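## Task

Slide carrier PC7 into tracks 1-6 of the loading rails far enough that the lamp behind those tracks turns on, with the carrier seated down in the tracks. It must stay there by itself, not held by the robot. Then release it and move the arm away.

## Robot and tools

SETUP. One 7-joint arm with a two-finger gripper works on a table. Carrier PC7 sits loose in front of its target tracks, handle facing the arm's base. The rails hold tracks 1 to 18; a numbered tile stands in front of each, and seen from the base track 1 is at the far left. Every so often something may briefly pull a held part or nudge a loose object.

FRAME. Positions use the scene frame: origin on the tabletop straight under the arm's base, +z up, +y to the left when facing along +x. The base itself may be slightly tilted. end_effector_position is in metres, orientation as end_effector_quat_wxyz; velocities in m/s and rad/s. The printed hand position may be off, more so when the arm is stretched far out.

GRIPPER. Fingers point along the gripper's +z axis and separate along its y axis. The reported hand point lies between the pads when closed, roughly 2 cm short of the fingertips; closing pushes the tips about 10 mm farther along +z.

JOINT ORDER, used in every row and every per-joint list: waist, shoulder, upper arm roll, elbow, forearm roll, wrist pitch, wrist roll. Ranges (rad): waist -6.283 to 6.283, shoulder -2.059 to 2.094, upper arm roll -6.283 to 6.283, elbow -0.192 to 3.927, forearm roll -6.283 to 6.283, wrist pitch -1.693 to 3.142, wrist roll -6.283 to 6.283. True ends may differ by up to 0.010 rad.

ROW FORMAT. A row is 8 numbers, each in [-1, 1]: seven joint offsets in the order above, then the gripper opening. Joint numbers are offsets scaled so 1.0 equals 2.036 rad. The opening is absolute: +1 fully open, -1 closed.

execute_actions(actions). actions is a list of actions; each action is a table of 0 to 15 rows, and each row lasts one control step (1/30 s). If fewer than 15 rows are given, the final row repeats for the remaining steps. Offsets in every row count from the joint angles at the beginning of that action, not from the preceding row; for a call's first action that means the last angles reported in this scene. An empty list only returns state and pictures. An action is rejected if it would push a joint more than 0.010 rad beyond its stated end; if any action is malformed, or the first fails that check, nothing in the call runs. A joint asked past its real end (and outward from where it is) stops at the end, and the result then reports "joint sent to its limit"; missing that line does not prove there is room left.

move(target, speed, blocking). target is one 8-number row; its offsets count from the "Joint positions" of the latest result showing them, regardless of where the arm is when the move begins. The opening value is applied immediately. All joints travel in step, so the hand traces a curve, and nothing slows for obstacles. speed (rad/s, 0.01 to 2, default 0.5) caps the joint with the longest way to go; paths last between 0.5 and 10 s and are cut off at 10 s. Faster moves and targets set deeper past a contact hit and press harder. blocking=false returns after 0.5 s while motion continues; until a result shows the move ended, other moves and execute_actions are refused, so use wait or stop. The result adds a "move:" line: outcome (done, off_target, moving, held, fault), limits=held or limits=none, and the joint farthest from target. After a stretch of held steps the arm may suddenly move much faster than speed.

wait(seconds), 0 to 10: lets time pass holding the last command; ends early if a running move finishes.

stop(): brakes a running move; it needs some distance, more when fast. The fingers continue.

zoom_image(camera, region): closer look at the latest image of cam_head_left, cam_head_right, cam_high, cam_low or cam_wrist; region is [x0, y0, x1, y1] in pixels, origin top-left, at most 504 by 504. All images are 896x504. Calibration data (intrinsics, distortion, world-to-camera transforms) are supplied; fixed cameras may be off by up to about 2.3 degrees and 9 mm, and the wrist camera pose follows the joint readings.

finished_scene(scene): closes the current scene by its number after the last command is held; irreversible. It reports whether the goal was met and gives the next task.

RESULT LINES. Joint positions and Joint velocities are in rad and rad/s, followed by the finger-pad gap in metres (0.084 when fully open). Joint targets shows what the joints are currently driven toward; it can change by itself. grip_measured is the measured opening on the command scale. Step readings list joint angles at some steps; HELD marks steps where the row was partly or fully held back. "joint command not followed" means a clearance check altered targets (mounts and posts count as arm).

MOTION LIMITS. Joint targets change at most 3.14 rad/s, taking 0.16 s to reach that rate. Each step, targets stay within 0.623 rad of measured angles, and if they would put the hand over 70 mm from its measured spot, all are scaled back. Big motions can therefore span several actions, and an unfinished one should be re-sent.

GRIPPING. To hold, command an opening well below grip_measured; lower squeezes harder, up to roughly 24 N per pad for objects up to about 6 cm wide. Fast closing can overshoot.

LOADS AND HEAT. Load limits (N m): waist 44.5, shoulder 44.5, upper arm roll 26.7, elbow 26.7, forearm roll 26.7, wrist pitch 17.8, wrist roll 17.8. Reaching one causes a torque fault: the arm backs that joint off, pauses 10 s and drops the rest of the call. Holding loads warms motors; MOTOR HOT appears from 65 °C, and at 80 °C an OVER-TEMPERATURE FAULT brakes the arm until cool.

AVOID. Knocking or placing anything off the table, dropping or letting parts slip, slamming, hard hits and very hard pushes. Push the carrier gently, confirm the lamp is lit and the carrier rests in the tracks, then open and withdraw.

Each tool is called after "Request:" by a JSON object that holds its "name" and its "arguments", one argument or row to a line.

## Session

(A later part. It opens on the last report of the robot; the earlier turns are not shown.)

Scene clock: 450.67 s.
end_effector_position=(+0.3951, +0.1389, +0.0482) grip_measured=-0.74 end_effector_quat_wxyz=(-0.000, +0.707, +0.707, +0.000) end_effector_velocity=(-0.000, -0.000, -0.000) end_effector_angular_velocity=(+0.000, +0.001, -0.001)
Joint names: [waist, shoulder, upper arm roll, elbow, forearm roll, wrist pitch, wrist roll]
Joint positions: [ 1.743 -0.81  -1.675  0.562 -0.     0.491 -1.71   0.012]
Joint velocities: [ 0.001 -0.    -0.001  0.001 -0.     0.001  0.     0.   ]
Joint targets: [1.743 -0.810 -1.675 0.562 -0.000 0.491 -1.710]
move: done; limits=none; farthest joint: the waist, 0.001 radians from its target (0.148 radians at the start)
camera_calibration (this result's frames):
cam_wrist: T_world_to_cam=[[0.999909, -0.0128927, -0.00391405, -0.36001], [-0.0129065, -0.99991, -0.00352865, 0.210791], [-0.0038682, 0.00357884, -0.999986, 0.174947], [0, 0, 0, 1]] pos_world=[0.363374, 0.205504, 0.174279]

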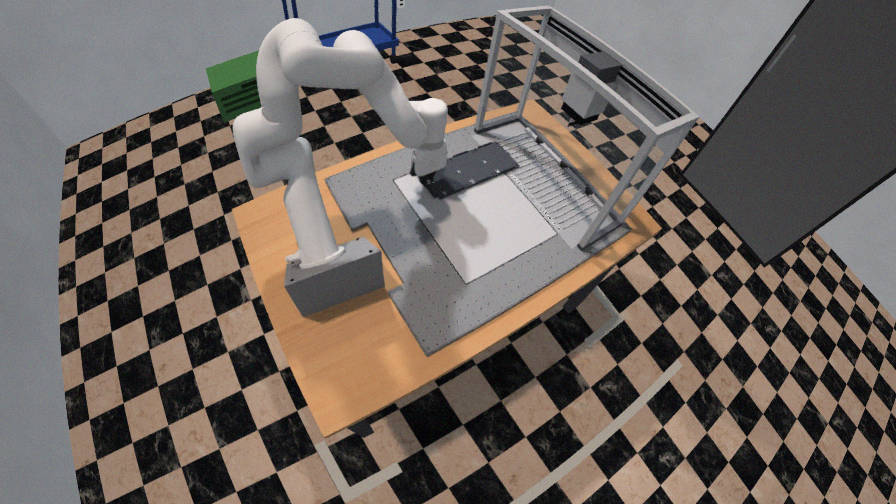

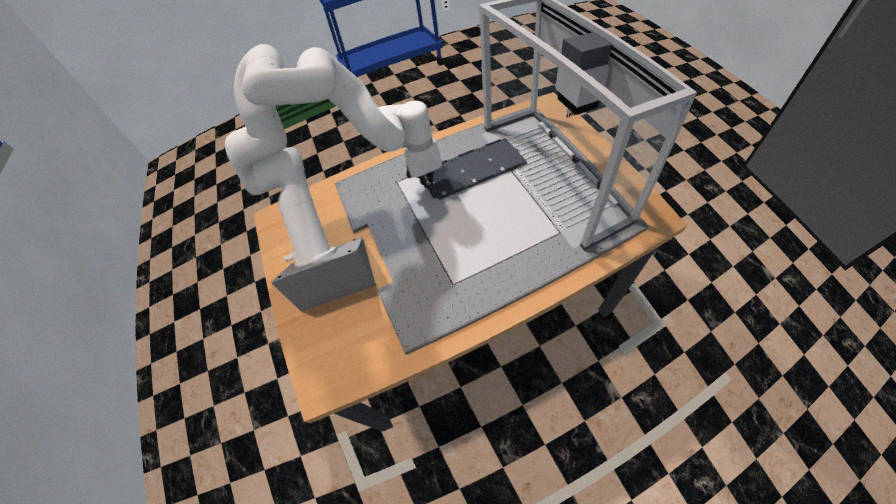

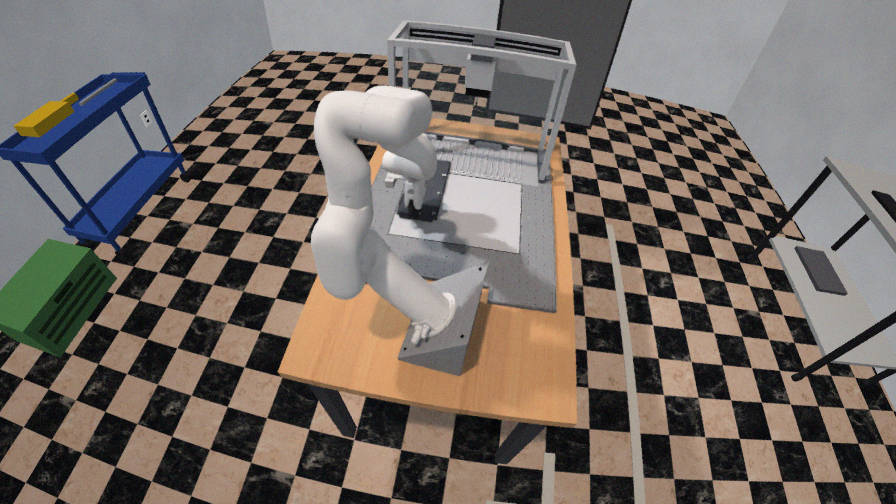

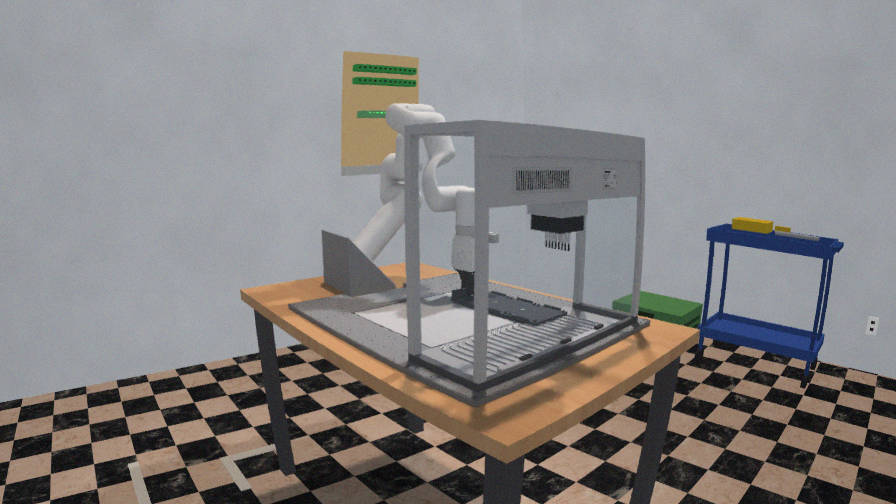

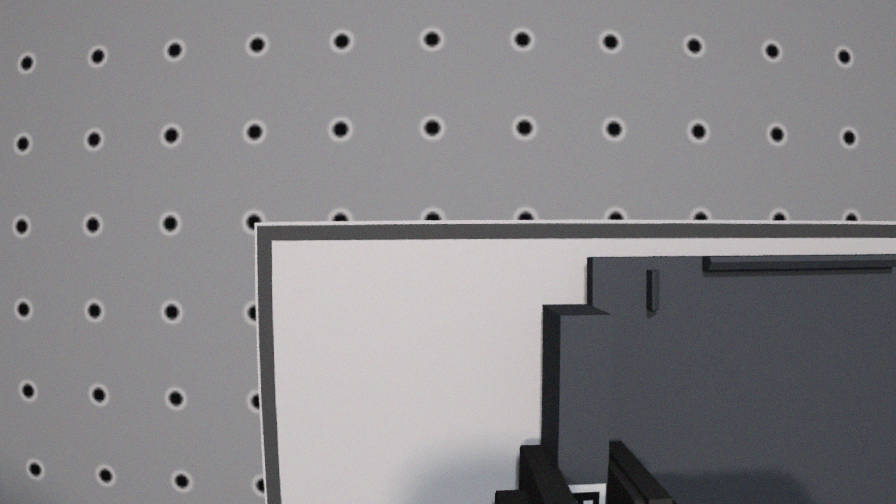

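Request:
{"name": "move", "arguments": {
  "target": [0.0780, -0.0079, -0.0469, 0.0791, 0, 0.0216, 0.0066, -1],
  "speed": 0.13
}}

Request:
{"name": "move", "arguments": {
  "target": [0.0733, -0.0122, -0.0437, 0.0833, 0, 0.0275, 0.0055, -1],
  "speed": 0.13
}}

Request:
{"name": "zoom_image", "arguments": {
  "camera": "cam_wrist",
  "region": [580, 215, 680, 275]
}}

Request:
{"name": "zoom_image", "arguments": {
  "camera": "cam_wrist",
  "region": [796, 215, 896, 275]
}}

Request:
{"name": "zoom_image", "arguments": {
  "camera": "cam_head_left",
  "region": [480, 115, 570, 185]
}}

Request:
{"name": "zoom_image", "arguments": {
  "camera": "cam_low",
  "region": [500, 295, 630, 350]
}}

Scene clock: 491.20 s.
end_effector_position=(+0.4402, +0.1382, +0.0483) grip_measured=-0.74 end_effector_quat_wxyz=(+0.000, +0.707, +0.707, +0.000) end_effector_velocity=(+0.000, -0.000, -0.000) end_effector_angular_velocity=(-0.000, -0.000, -0.002)
Joint names: [waist, shoulder, upper arm roll, elbow, forearm roll, wrist pitch, wrist roll]
Joint positions: [ 1.901 -0.826 -1.77   0.723 -0.     0.535 -1.697  0.012]
Joint velocities: [ 0.002 -0.    -0.002  0.001  0.    -0.     0.     0.   ]
Joint targets: [1.902 -0.826 -1.770 0.723 -0.000 0.535 -1.697]
move: done; limits=none; farthest joint: the upper arm roll, 0.001 radians from its target (0.096 radians at the start)
camera_calibration (this result's frames):
cam_wrist: T_world_to_cam=[[0.999908, -0.0131747, -0.00337082, -0.405092], [-0.0131866, -0.999907, -0.00351998, 0.210804], [-0.00332413, 0.0035641, -0.999988, 0.174956], [0, 0, 0, 1]] pos_world=[0.408416, 0.204824, 0.174331]

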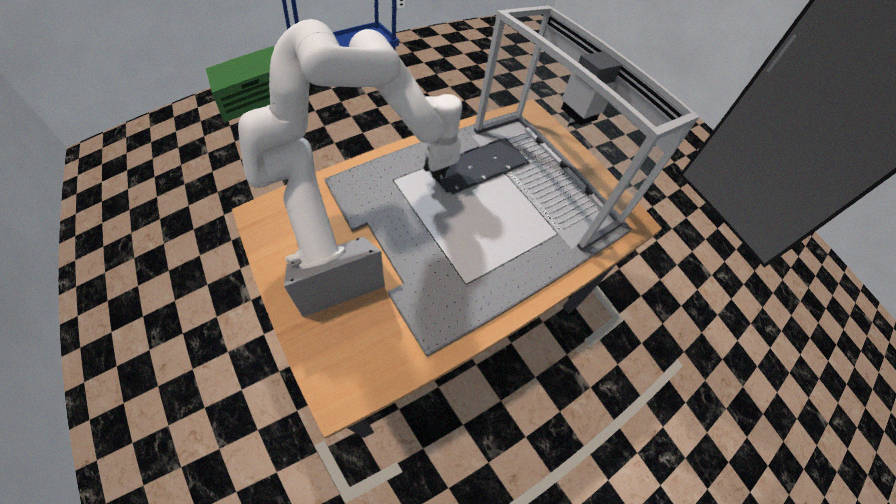

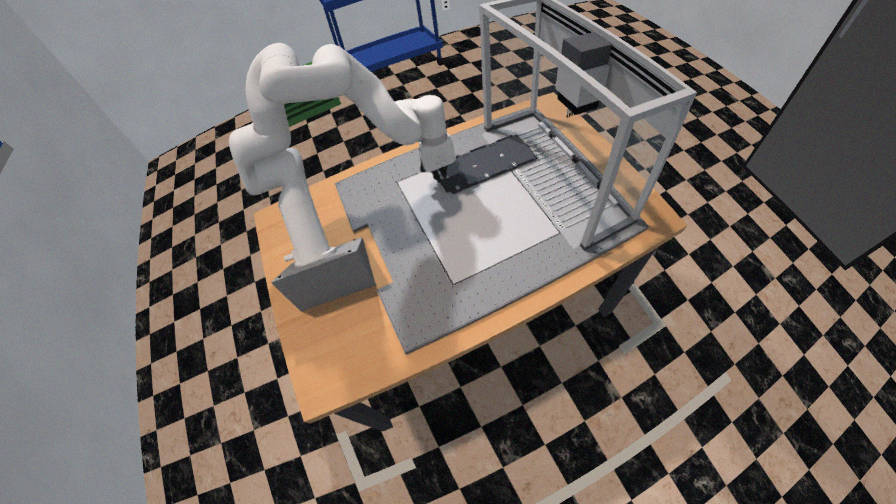

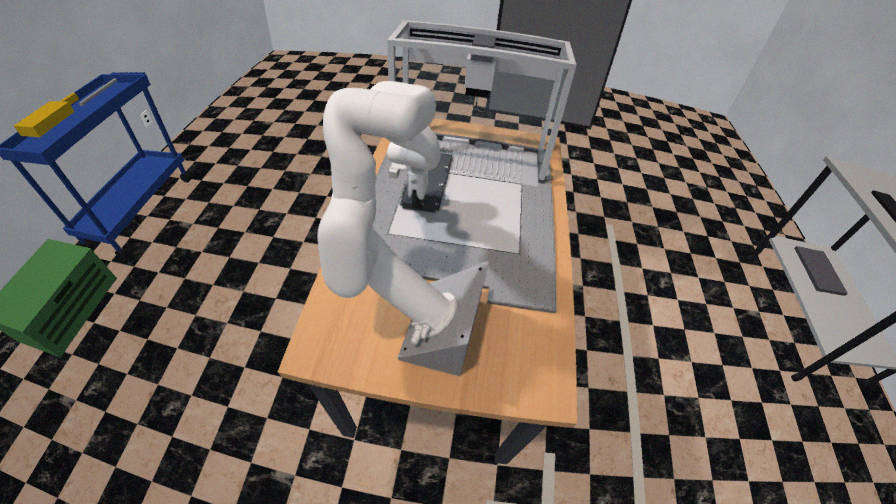

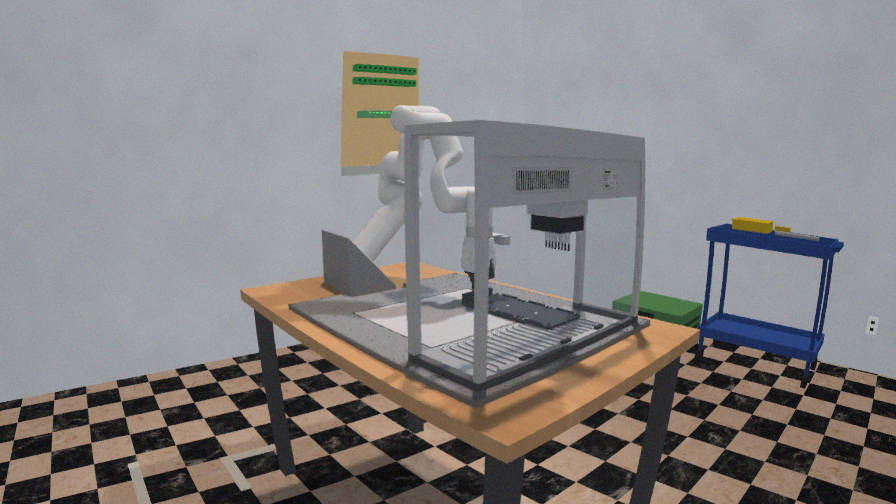

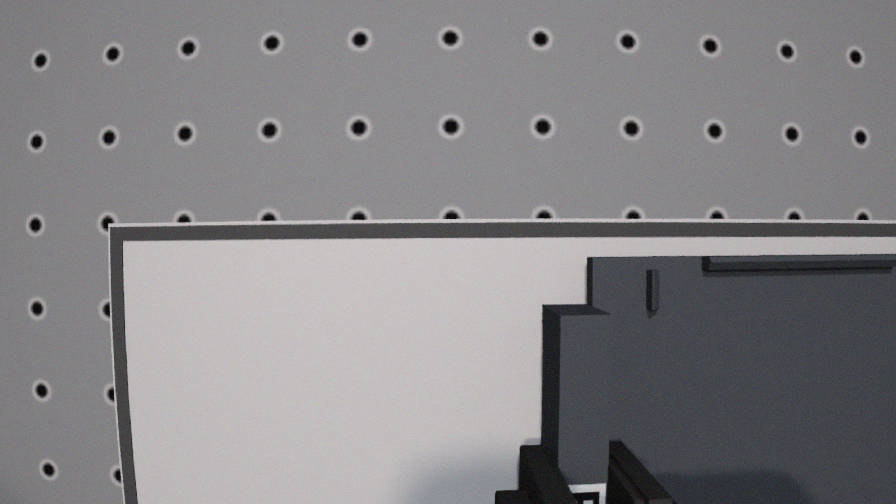

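Scene clock: 492.90 s.
end_effector_position=(+0.4853, +0.1377, +0.0485) grip_measured=-0.74 end_effector_quat_wxyz=(+0.000, +0.707, +0.707, +0.001) end_effector_velocity=(+0.000, +0.000, -0.000) end_effector_angular_velocity=(+0.000, -0.000, -0.001)
Joint names: [waist, shoulder, upper arm roll, elbow, forearm roll, wrist pitch, wrist roll]
Joint positions: [ 2.05  -0.851 -1.859  0.893 -0.     0.591 -1.686  0.012]
Joint velocities: [ 0.001 -0.    -0.001  0.     0.001 -0.001  0.     0.   ]
Joint targets: [2.051 -0.851 -1.859 0.893 -0.000 0.591 -1.686]
move: done; limits=none; farthest joint: the waist, 0.000 radians from its target (0.149 radians at the start)
camera_calibration (this result's frames):
cam_wrist: T_world_to_cam=[[0.999908, -0.0132439, -0.00308845, -0.450159], [-0.0132546, -0.999906, -0.00346101, 0.210952], [-0.00304232, 0.00350163, -0.999989, 0.175194], [0, 0, 0, 1]] pos_world=[0.453446, 0.204357, 0.174532]

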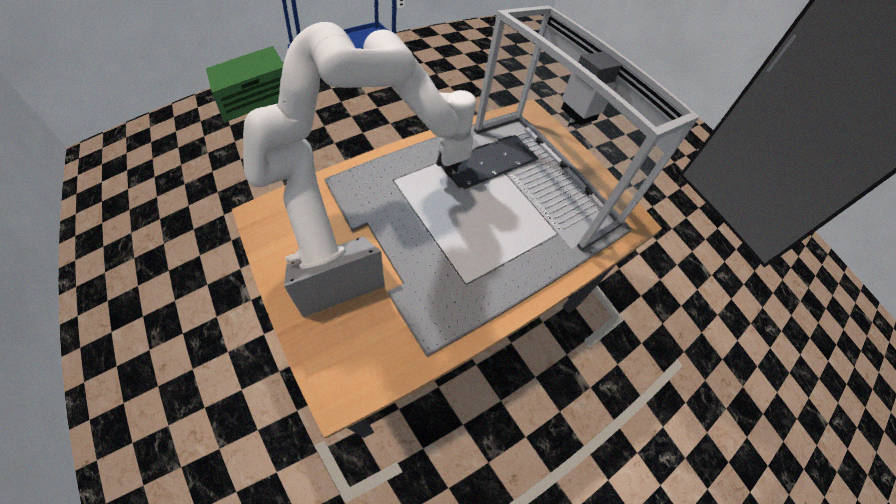

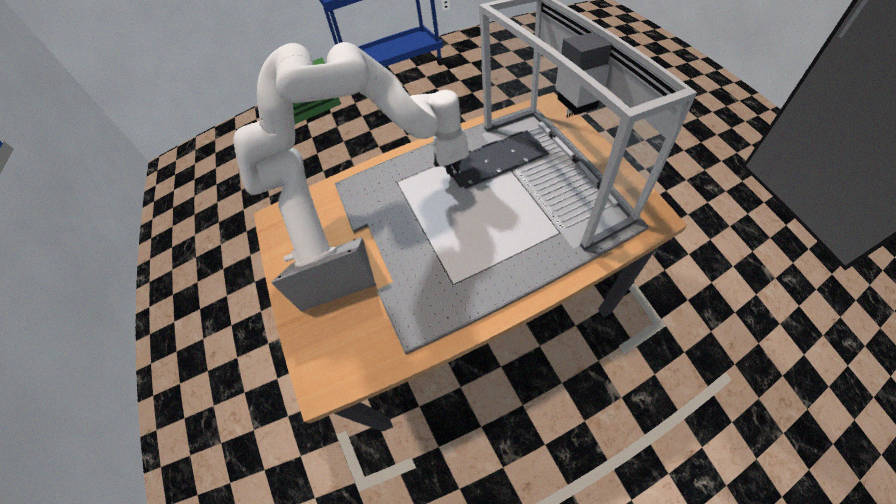

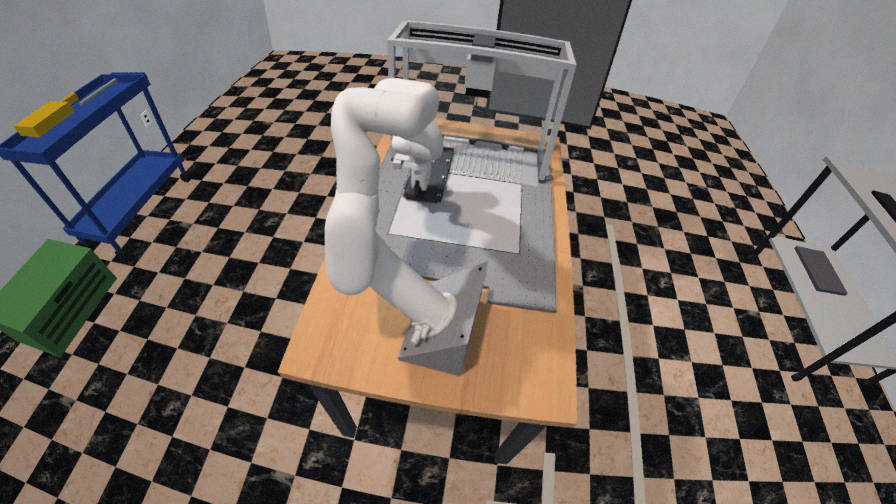

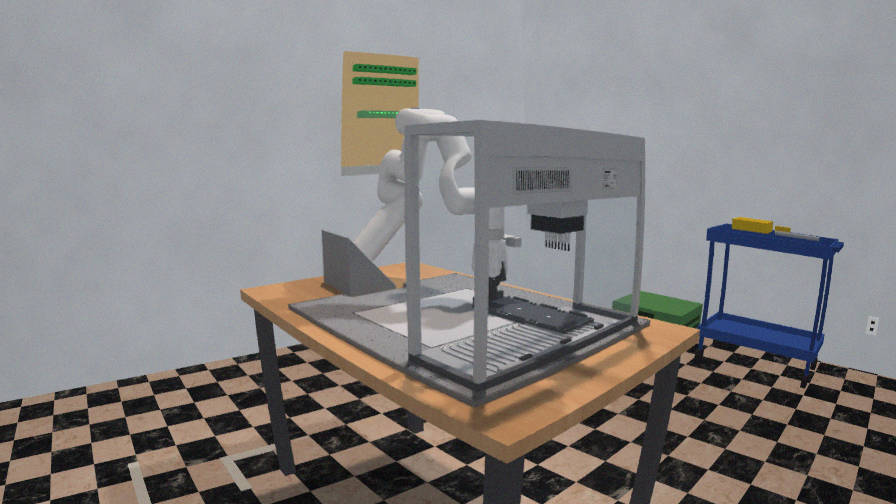

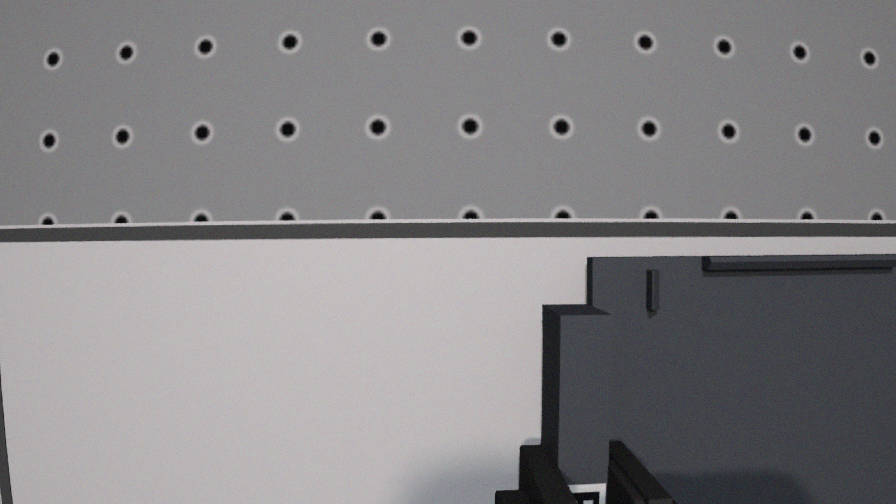

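Region (580, 215, 680, 275) of cam_wrist's 896x504 image, scaled by 5.040, with more detail than that image has; it fills the top 302 rows of this view, and the rest is white.

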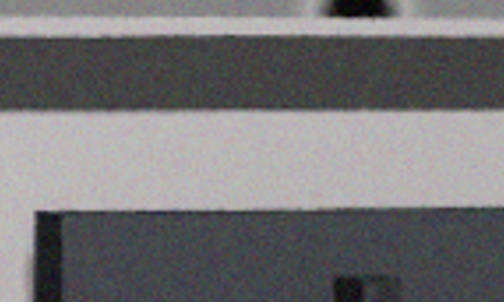

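Region (796, 215, 896, 275) of cam_wrist's 896x504 image, scaled by 5.040, with more detail than that image has; it fills the top 302 rows of this view, and the rest is white.

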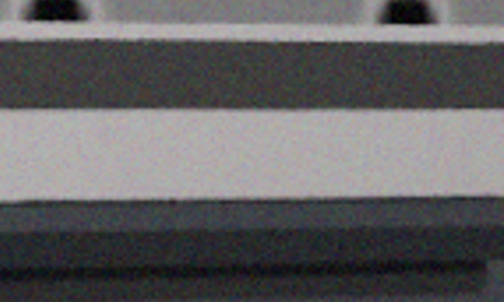

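Region (480, 115, 570, 185) of cam_head_left's 896x504 image, scaled by 5.600, with more detail than that image has.

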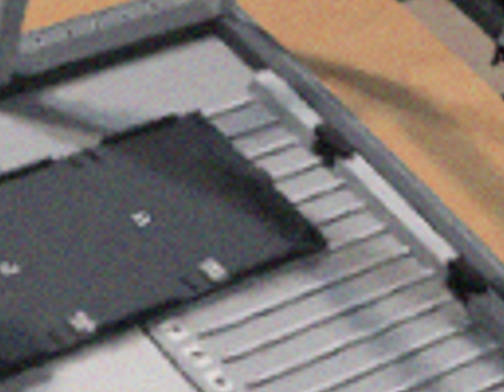

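Region (500, 295, 630, 350) of cam_low's 896x504 image, scaled by 3.877, with more detail than that image has; it fills the top 213 rows of this view, and the rest is white.

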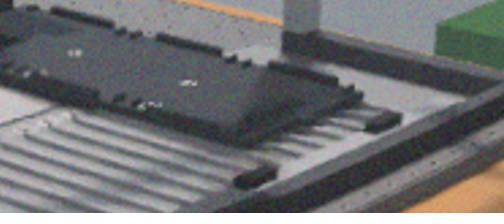

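Request:
{"name": "move", "arguments": {
  "target": [0.0560, -0.0128, -0.0328, 0.0683, 0, 0.0249, 0.0038, -1],
  "speed": 0.12
}}

Request:
{"name": "zoom_image", "arguments": {
  "camera": "cam_head_left",
  "region": [480, 115, 570, 185]
}}

Request:
{"name": "zoom_image", "arguments": {
  "camera": "cam_low",
  "region": [540, 305, 630, 350]
}}

Scene clock: 542.43 s.
end_effector_position=(+0.5201, +0.1375, +0.0481) grip_measured=-0.74 end_effector_quat_wxyz=(-0.000, +0.707, +0.707, +0.000) end_effector_velocity=(+0.000, +0.000, -0.000) end_effector_angular_velocity=(+0.000, +0.000, -0.000)
Joint names: [waist, shoulder, upper arm roll, elbow, forearm roll, wrist pitch, wrist roll]
Joint positions: [ 2.163 -0.877 -1.925  1.032 -0.     0.641 -1.678  0.012]
Joint velocities: [ 0.002 -0.001 -0.001  0.001  0.    -0.     0.001  0.   ]
Joint targets: [2.164 -0.877 -1.925 1.032 -0.000 0.642 -1.678]
move: done; limits=none; farthest joint: the waist, 0.001 radians from its target (0.113 radians at the start)
camera_calibration (this result's frames):
cam_wrist: T_world_to_cam=[[0.999902, -0.0134733, -0.00390529, -0.484884], [-0.0134862, -0.999904, -0.00329735, 0.211245], [-0.00386049, 0.0033497, -0.999987, 0.175369], [0, 0, 0, 1]] pos_world=[0.488362, 0.204105, 0.17417]

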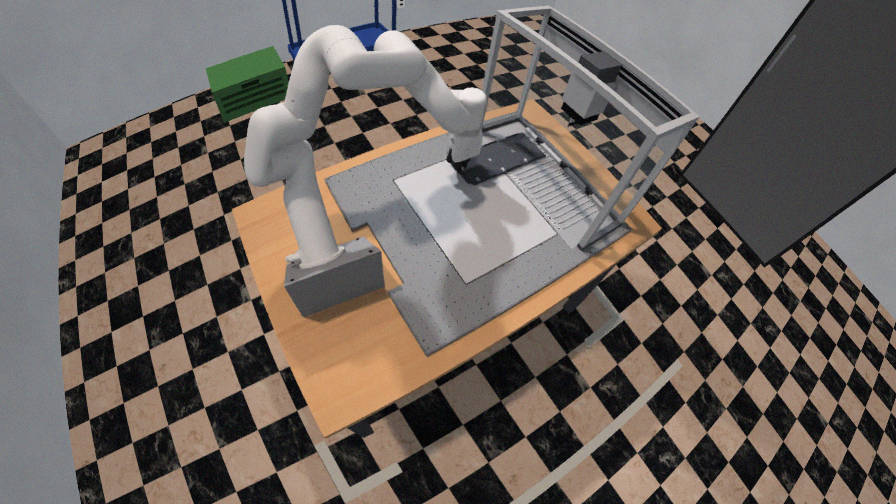

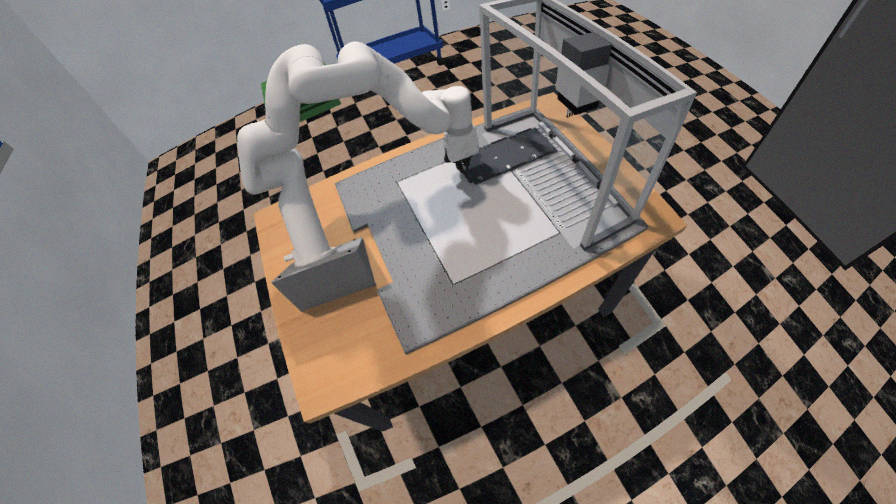

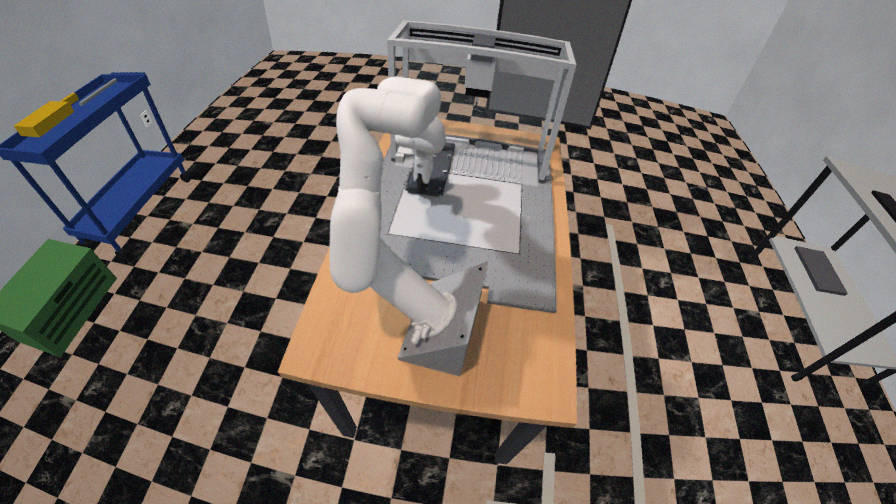

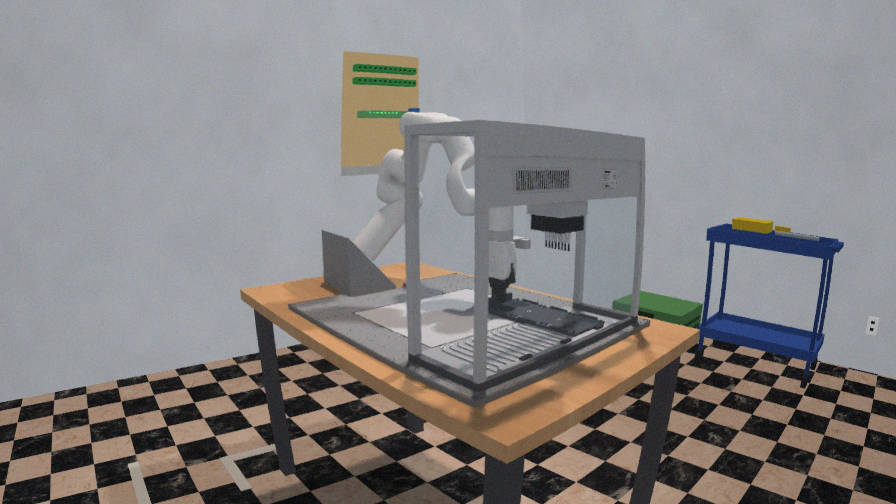

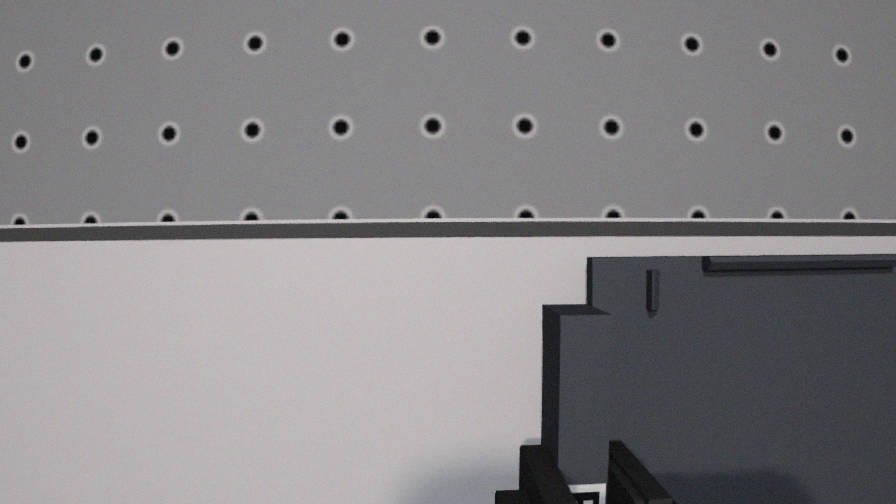

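Region (480, 115, 570, 185) of cam_head_left's 896x504 image, scaled by 5.600, with more detail than that image has.

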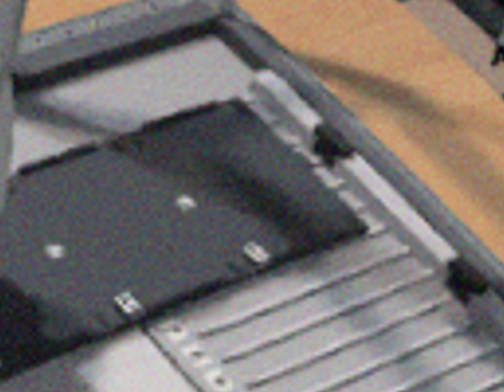

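Region (540, 305, 630, 350) of cam_low's 896x504 image, scaled by 5.600, with more detail than that image has.

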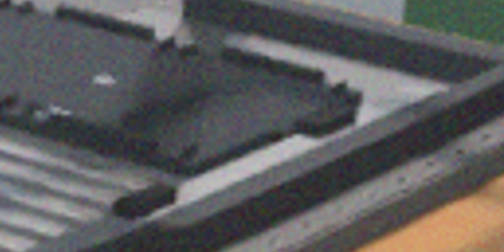

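Request:
{"name": "move", "arguments": {
  "target": [0.0158, -0.0044, -0.0091, 0.0206, 0, 0.0080, 0.0009, -1],
  "speed": 0.05
}}

Request:
{"name": "zoom_image", "arguments": {
  "camera": "cam_head_left",
  "region": [480, 115, 570, 185]
}}

Scene clock: 548.63 s.
end_effector_position=(+0.5295, +0.1379, +0.0473) grip_measured=-0.74 end_effector_quat_wxyz=(-0.001, +0.707, +0.707, -0.000) end_effector_velocity=(+0.001, -0.000, +0.001) end_effector_angular_velocity=(-0.001, -0.002, +0.000)
Joint names: [waist, shoulder, upper arm roll, elbow, forearm roll, wrist pitch, wrist roll]
Joint positions: [ 2.196 -0.886 -1.944  1.073 -0.     0.658 -1.676  0.012]
Joint velocities: [ 0.001  0.    -0.001  0.003 -0.     0.     0.    -0.   ]
Joint targets: [2.195 -0.886 -1.944 1.074 -0.000 0.658 -1.676]
move: done; limits=none; farthest joint: the waist, 0.001 radians from its target (0.031 radians at the start)
camera_calibration (this result's frames):
cam_wrist: T_world_to_cam=[[0.9999, -0.0127845, -0.00608057, -0.494291], [-0.01281, -0.999909, -0.00416625, 0.21149], [-0.00602675, 0.00424373, -0.999973, 0.175645], [0, 0, 0, 1]] pos_world=[0.498009, 0.204406, 0.173516]

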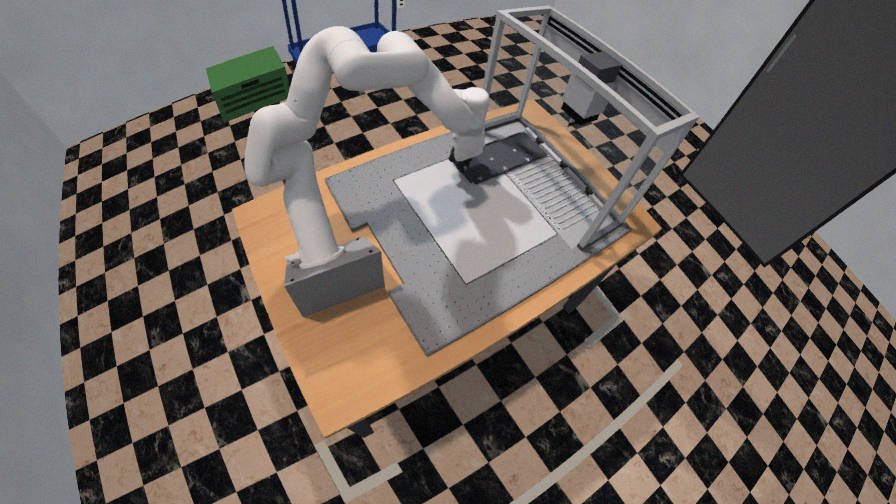

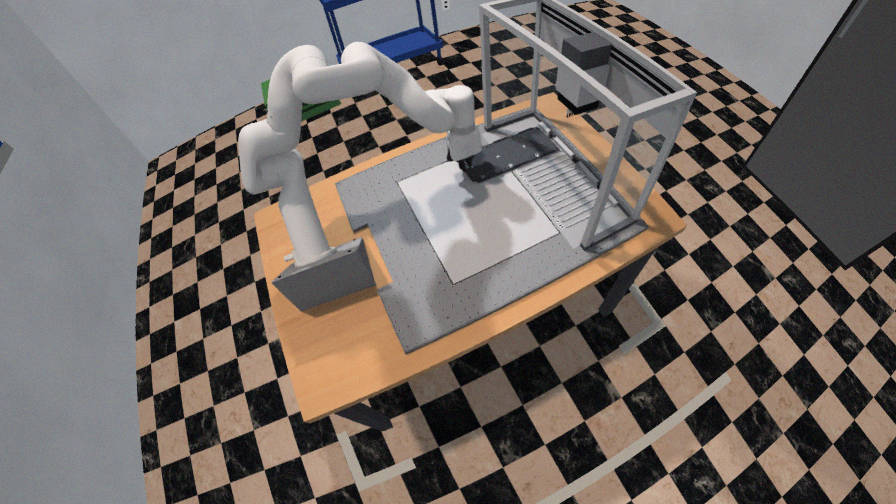

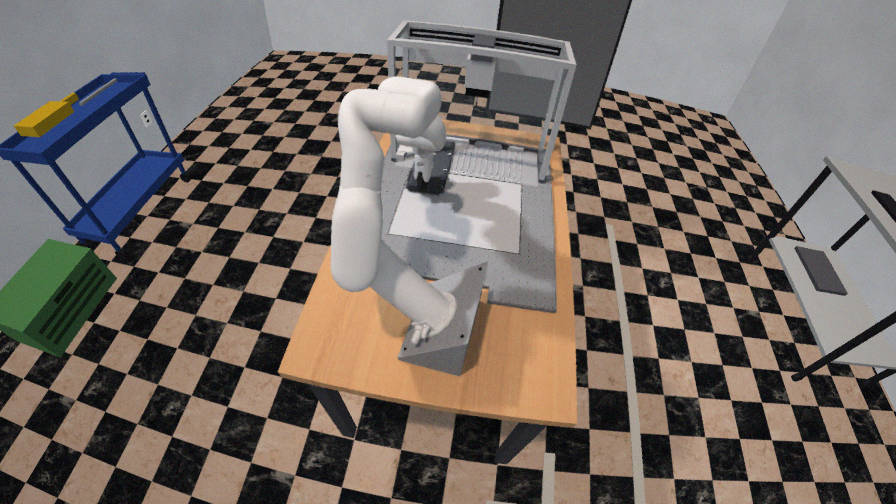

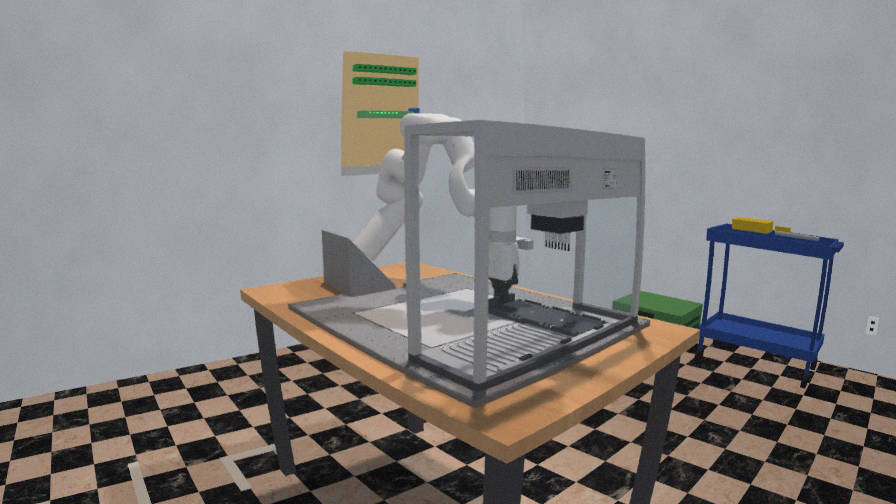

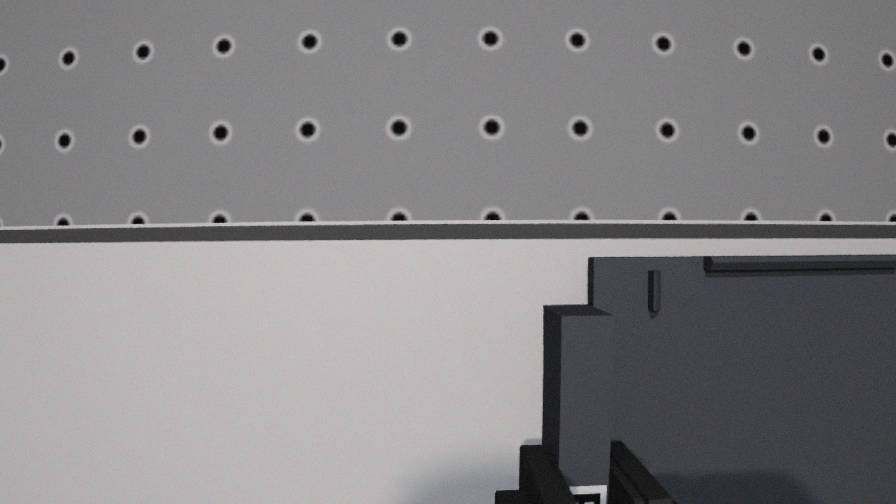

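Region (480, 115, 570, 185) of cam_head_left's 896x504 image, scaled by 5.600, with more detail than that image has.

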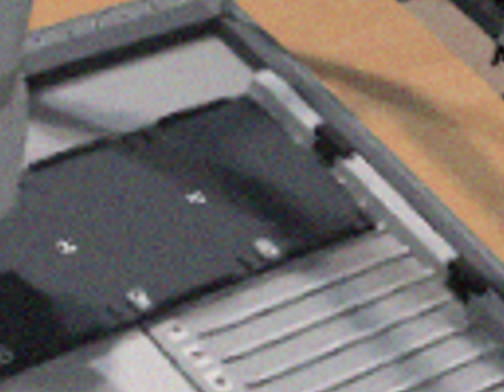

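Request:
{"name": "move", "arguments": {
  "target": [0.0057, -0.0018, -0.0035, 0.0087, 0, 0.0031, 0.0004, -1],
  "speed": 0.03
}}

Request:
{"name": "zoom_image", "arguments": {
  "camera": "cam_head_left",
  "region": [480, 115, 570, 185]
}}

Scene clock: 556.10 s.
end_effector_position=(+0.5340, +0.1375, +0.0480) grip_measured=-0.74 end_effector_quat_wxyz=(-0.001, +0.707, +0.707, +0.000) end_effector_velocity=(+0.000, -0.000, -0.000) end_effector_angular_velocity=(-0.000, +0.000, -0.001)
Joint names: [waist, shoulder, upper arm roll, elbow, forearm roll, wrist pitch, wrist roll]
Joint positions: [ 2.208 -0.89  -1.951  1.091 -0.     0.664 -1.675  0.012]
Joint velocities: [ 0.001 -0.    -0.001  0.     0.    -0.     0.    -0.   ]
Joint targets: [2.208 -0.890 -1.951 1.091 -0.000 0.664 -1.675]
move: done; limits=none; farthest joint: the upper arm roll, 0.001 radians from its target (0.007 radians at the start)
camera_calibration (this result's frames):
cam_wrist: T_world_to_cam=[[0.9999, -0.0134572, -0.00443323, -0.498818], [-0.0134757, -0.9999, -0.00418655, 0.211538], [-0.00437645, 0.00424588, -0.999981, 0.175442], [0, 0, 0, 1]] pos_world=[0.502386, 0.204059, 0.174113]

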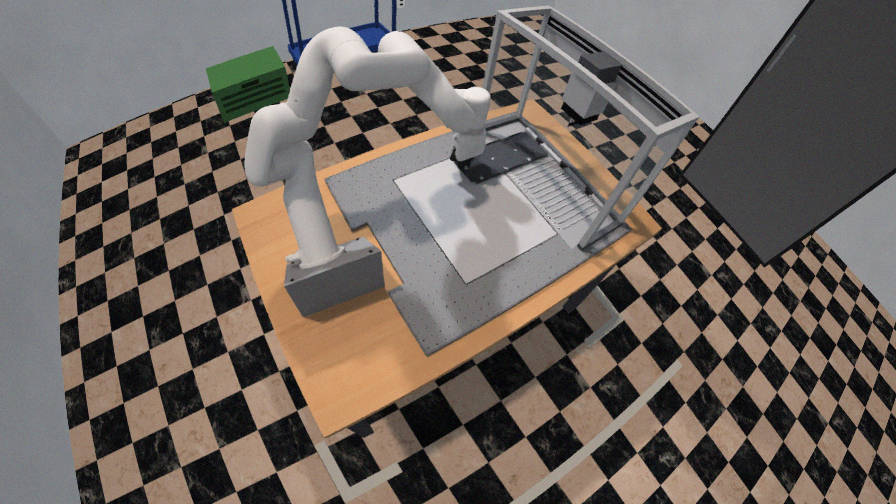

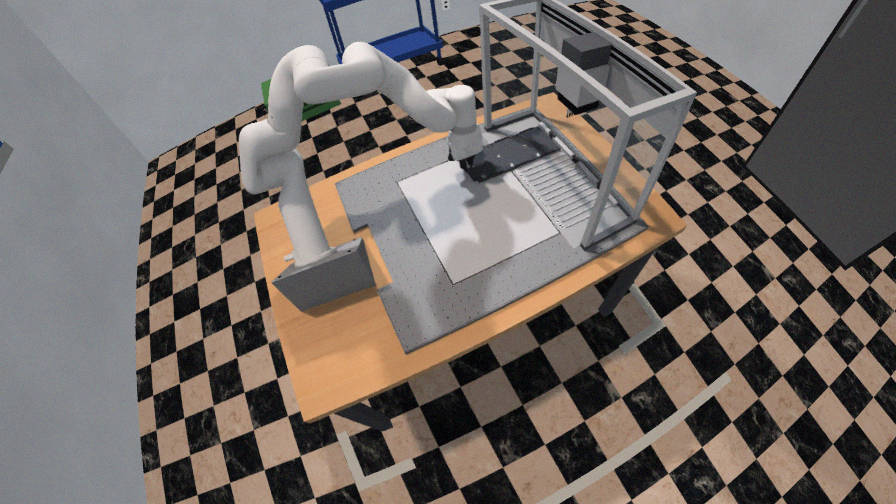

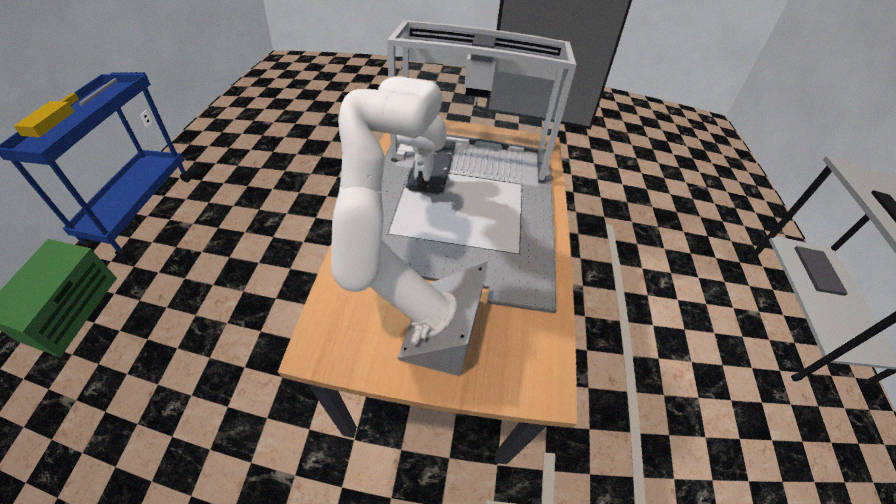

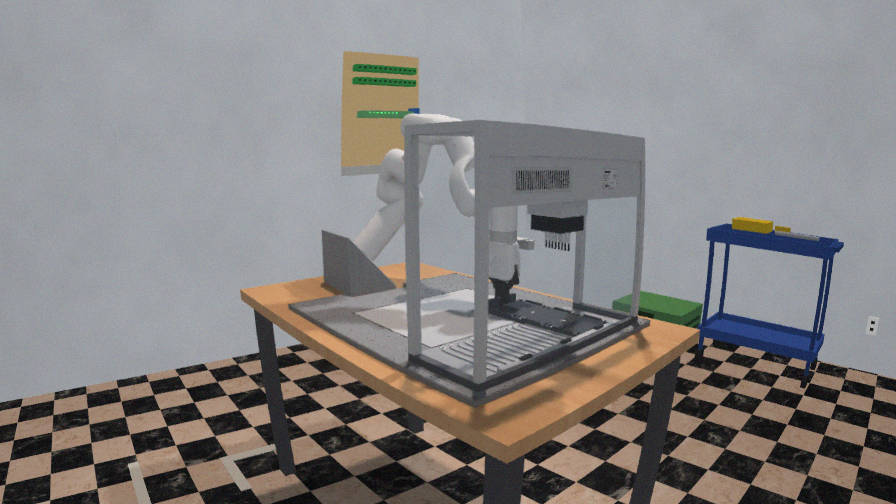

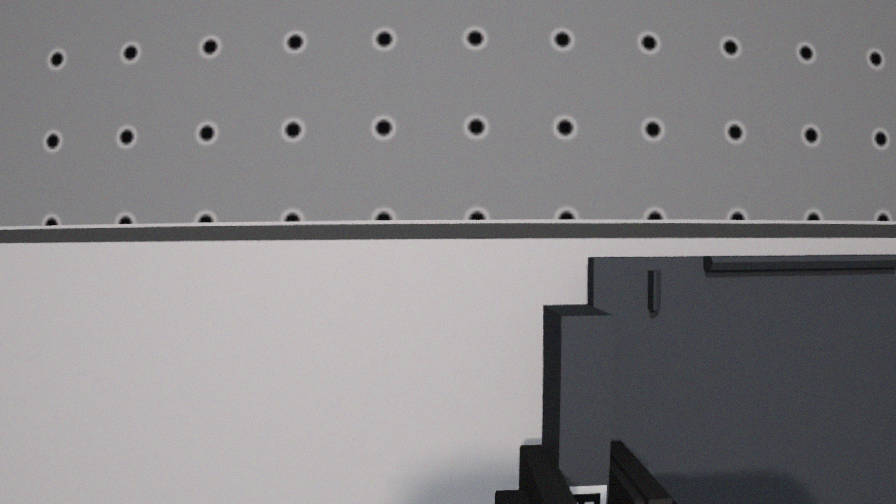

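Region (480, 115, 570, 185) of cam_head_left's 896x504 image, scaled by 5.600, with more detail than that image has.

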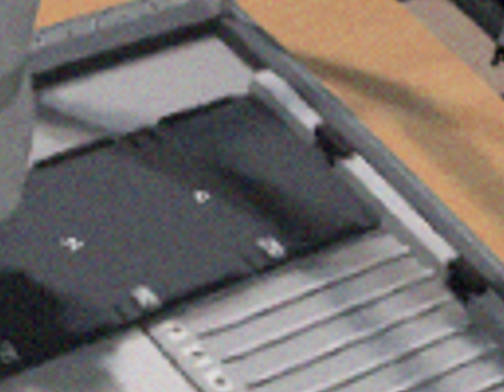

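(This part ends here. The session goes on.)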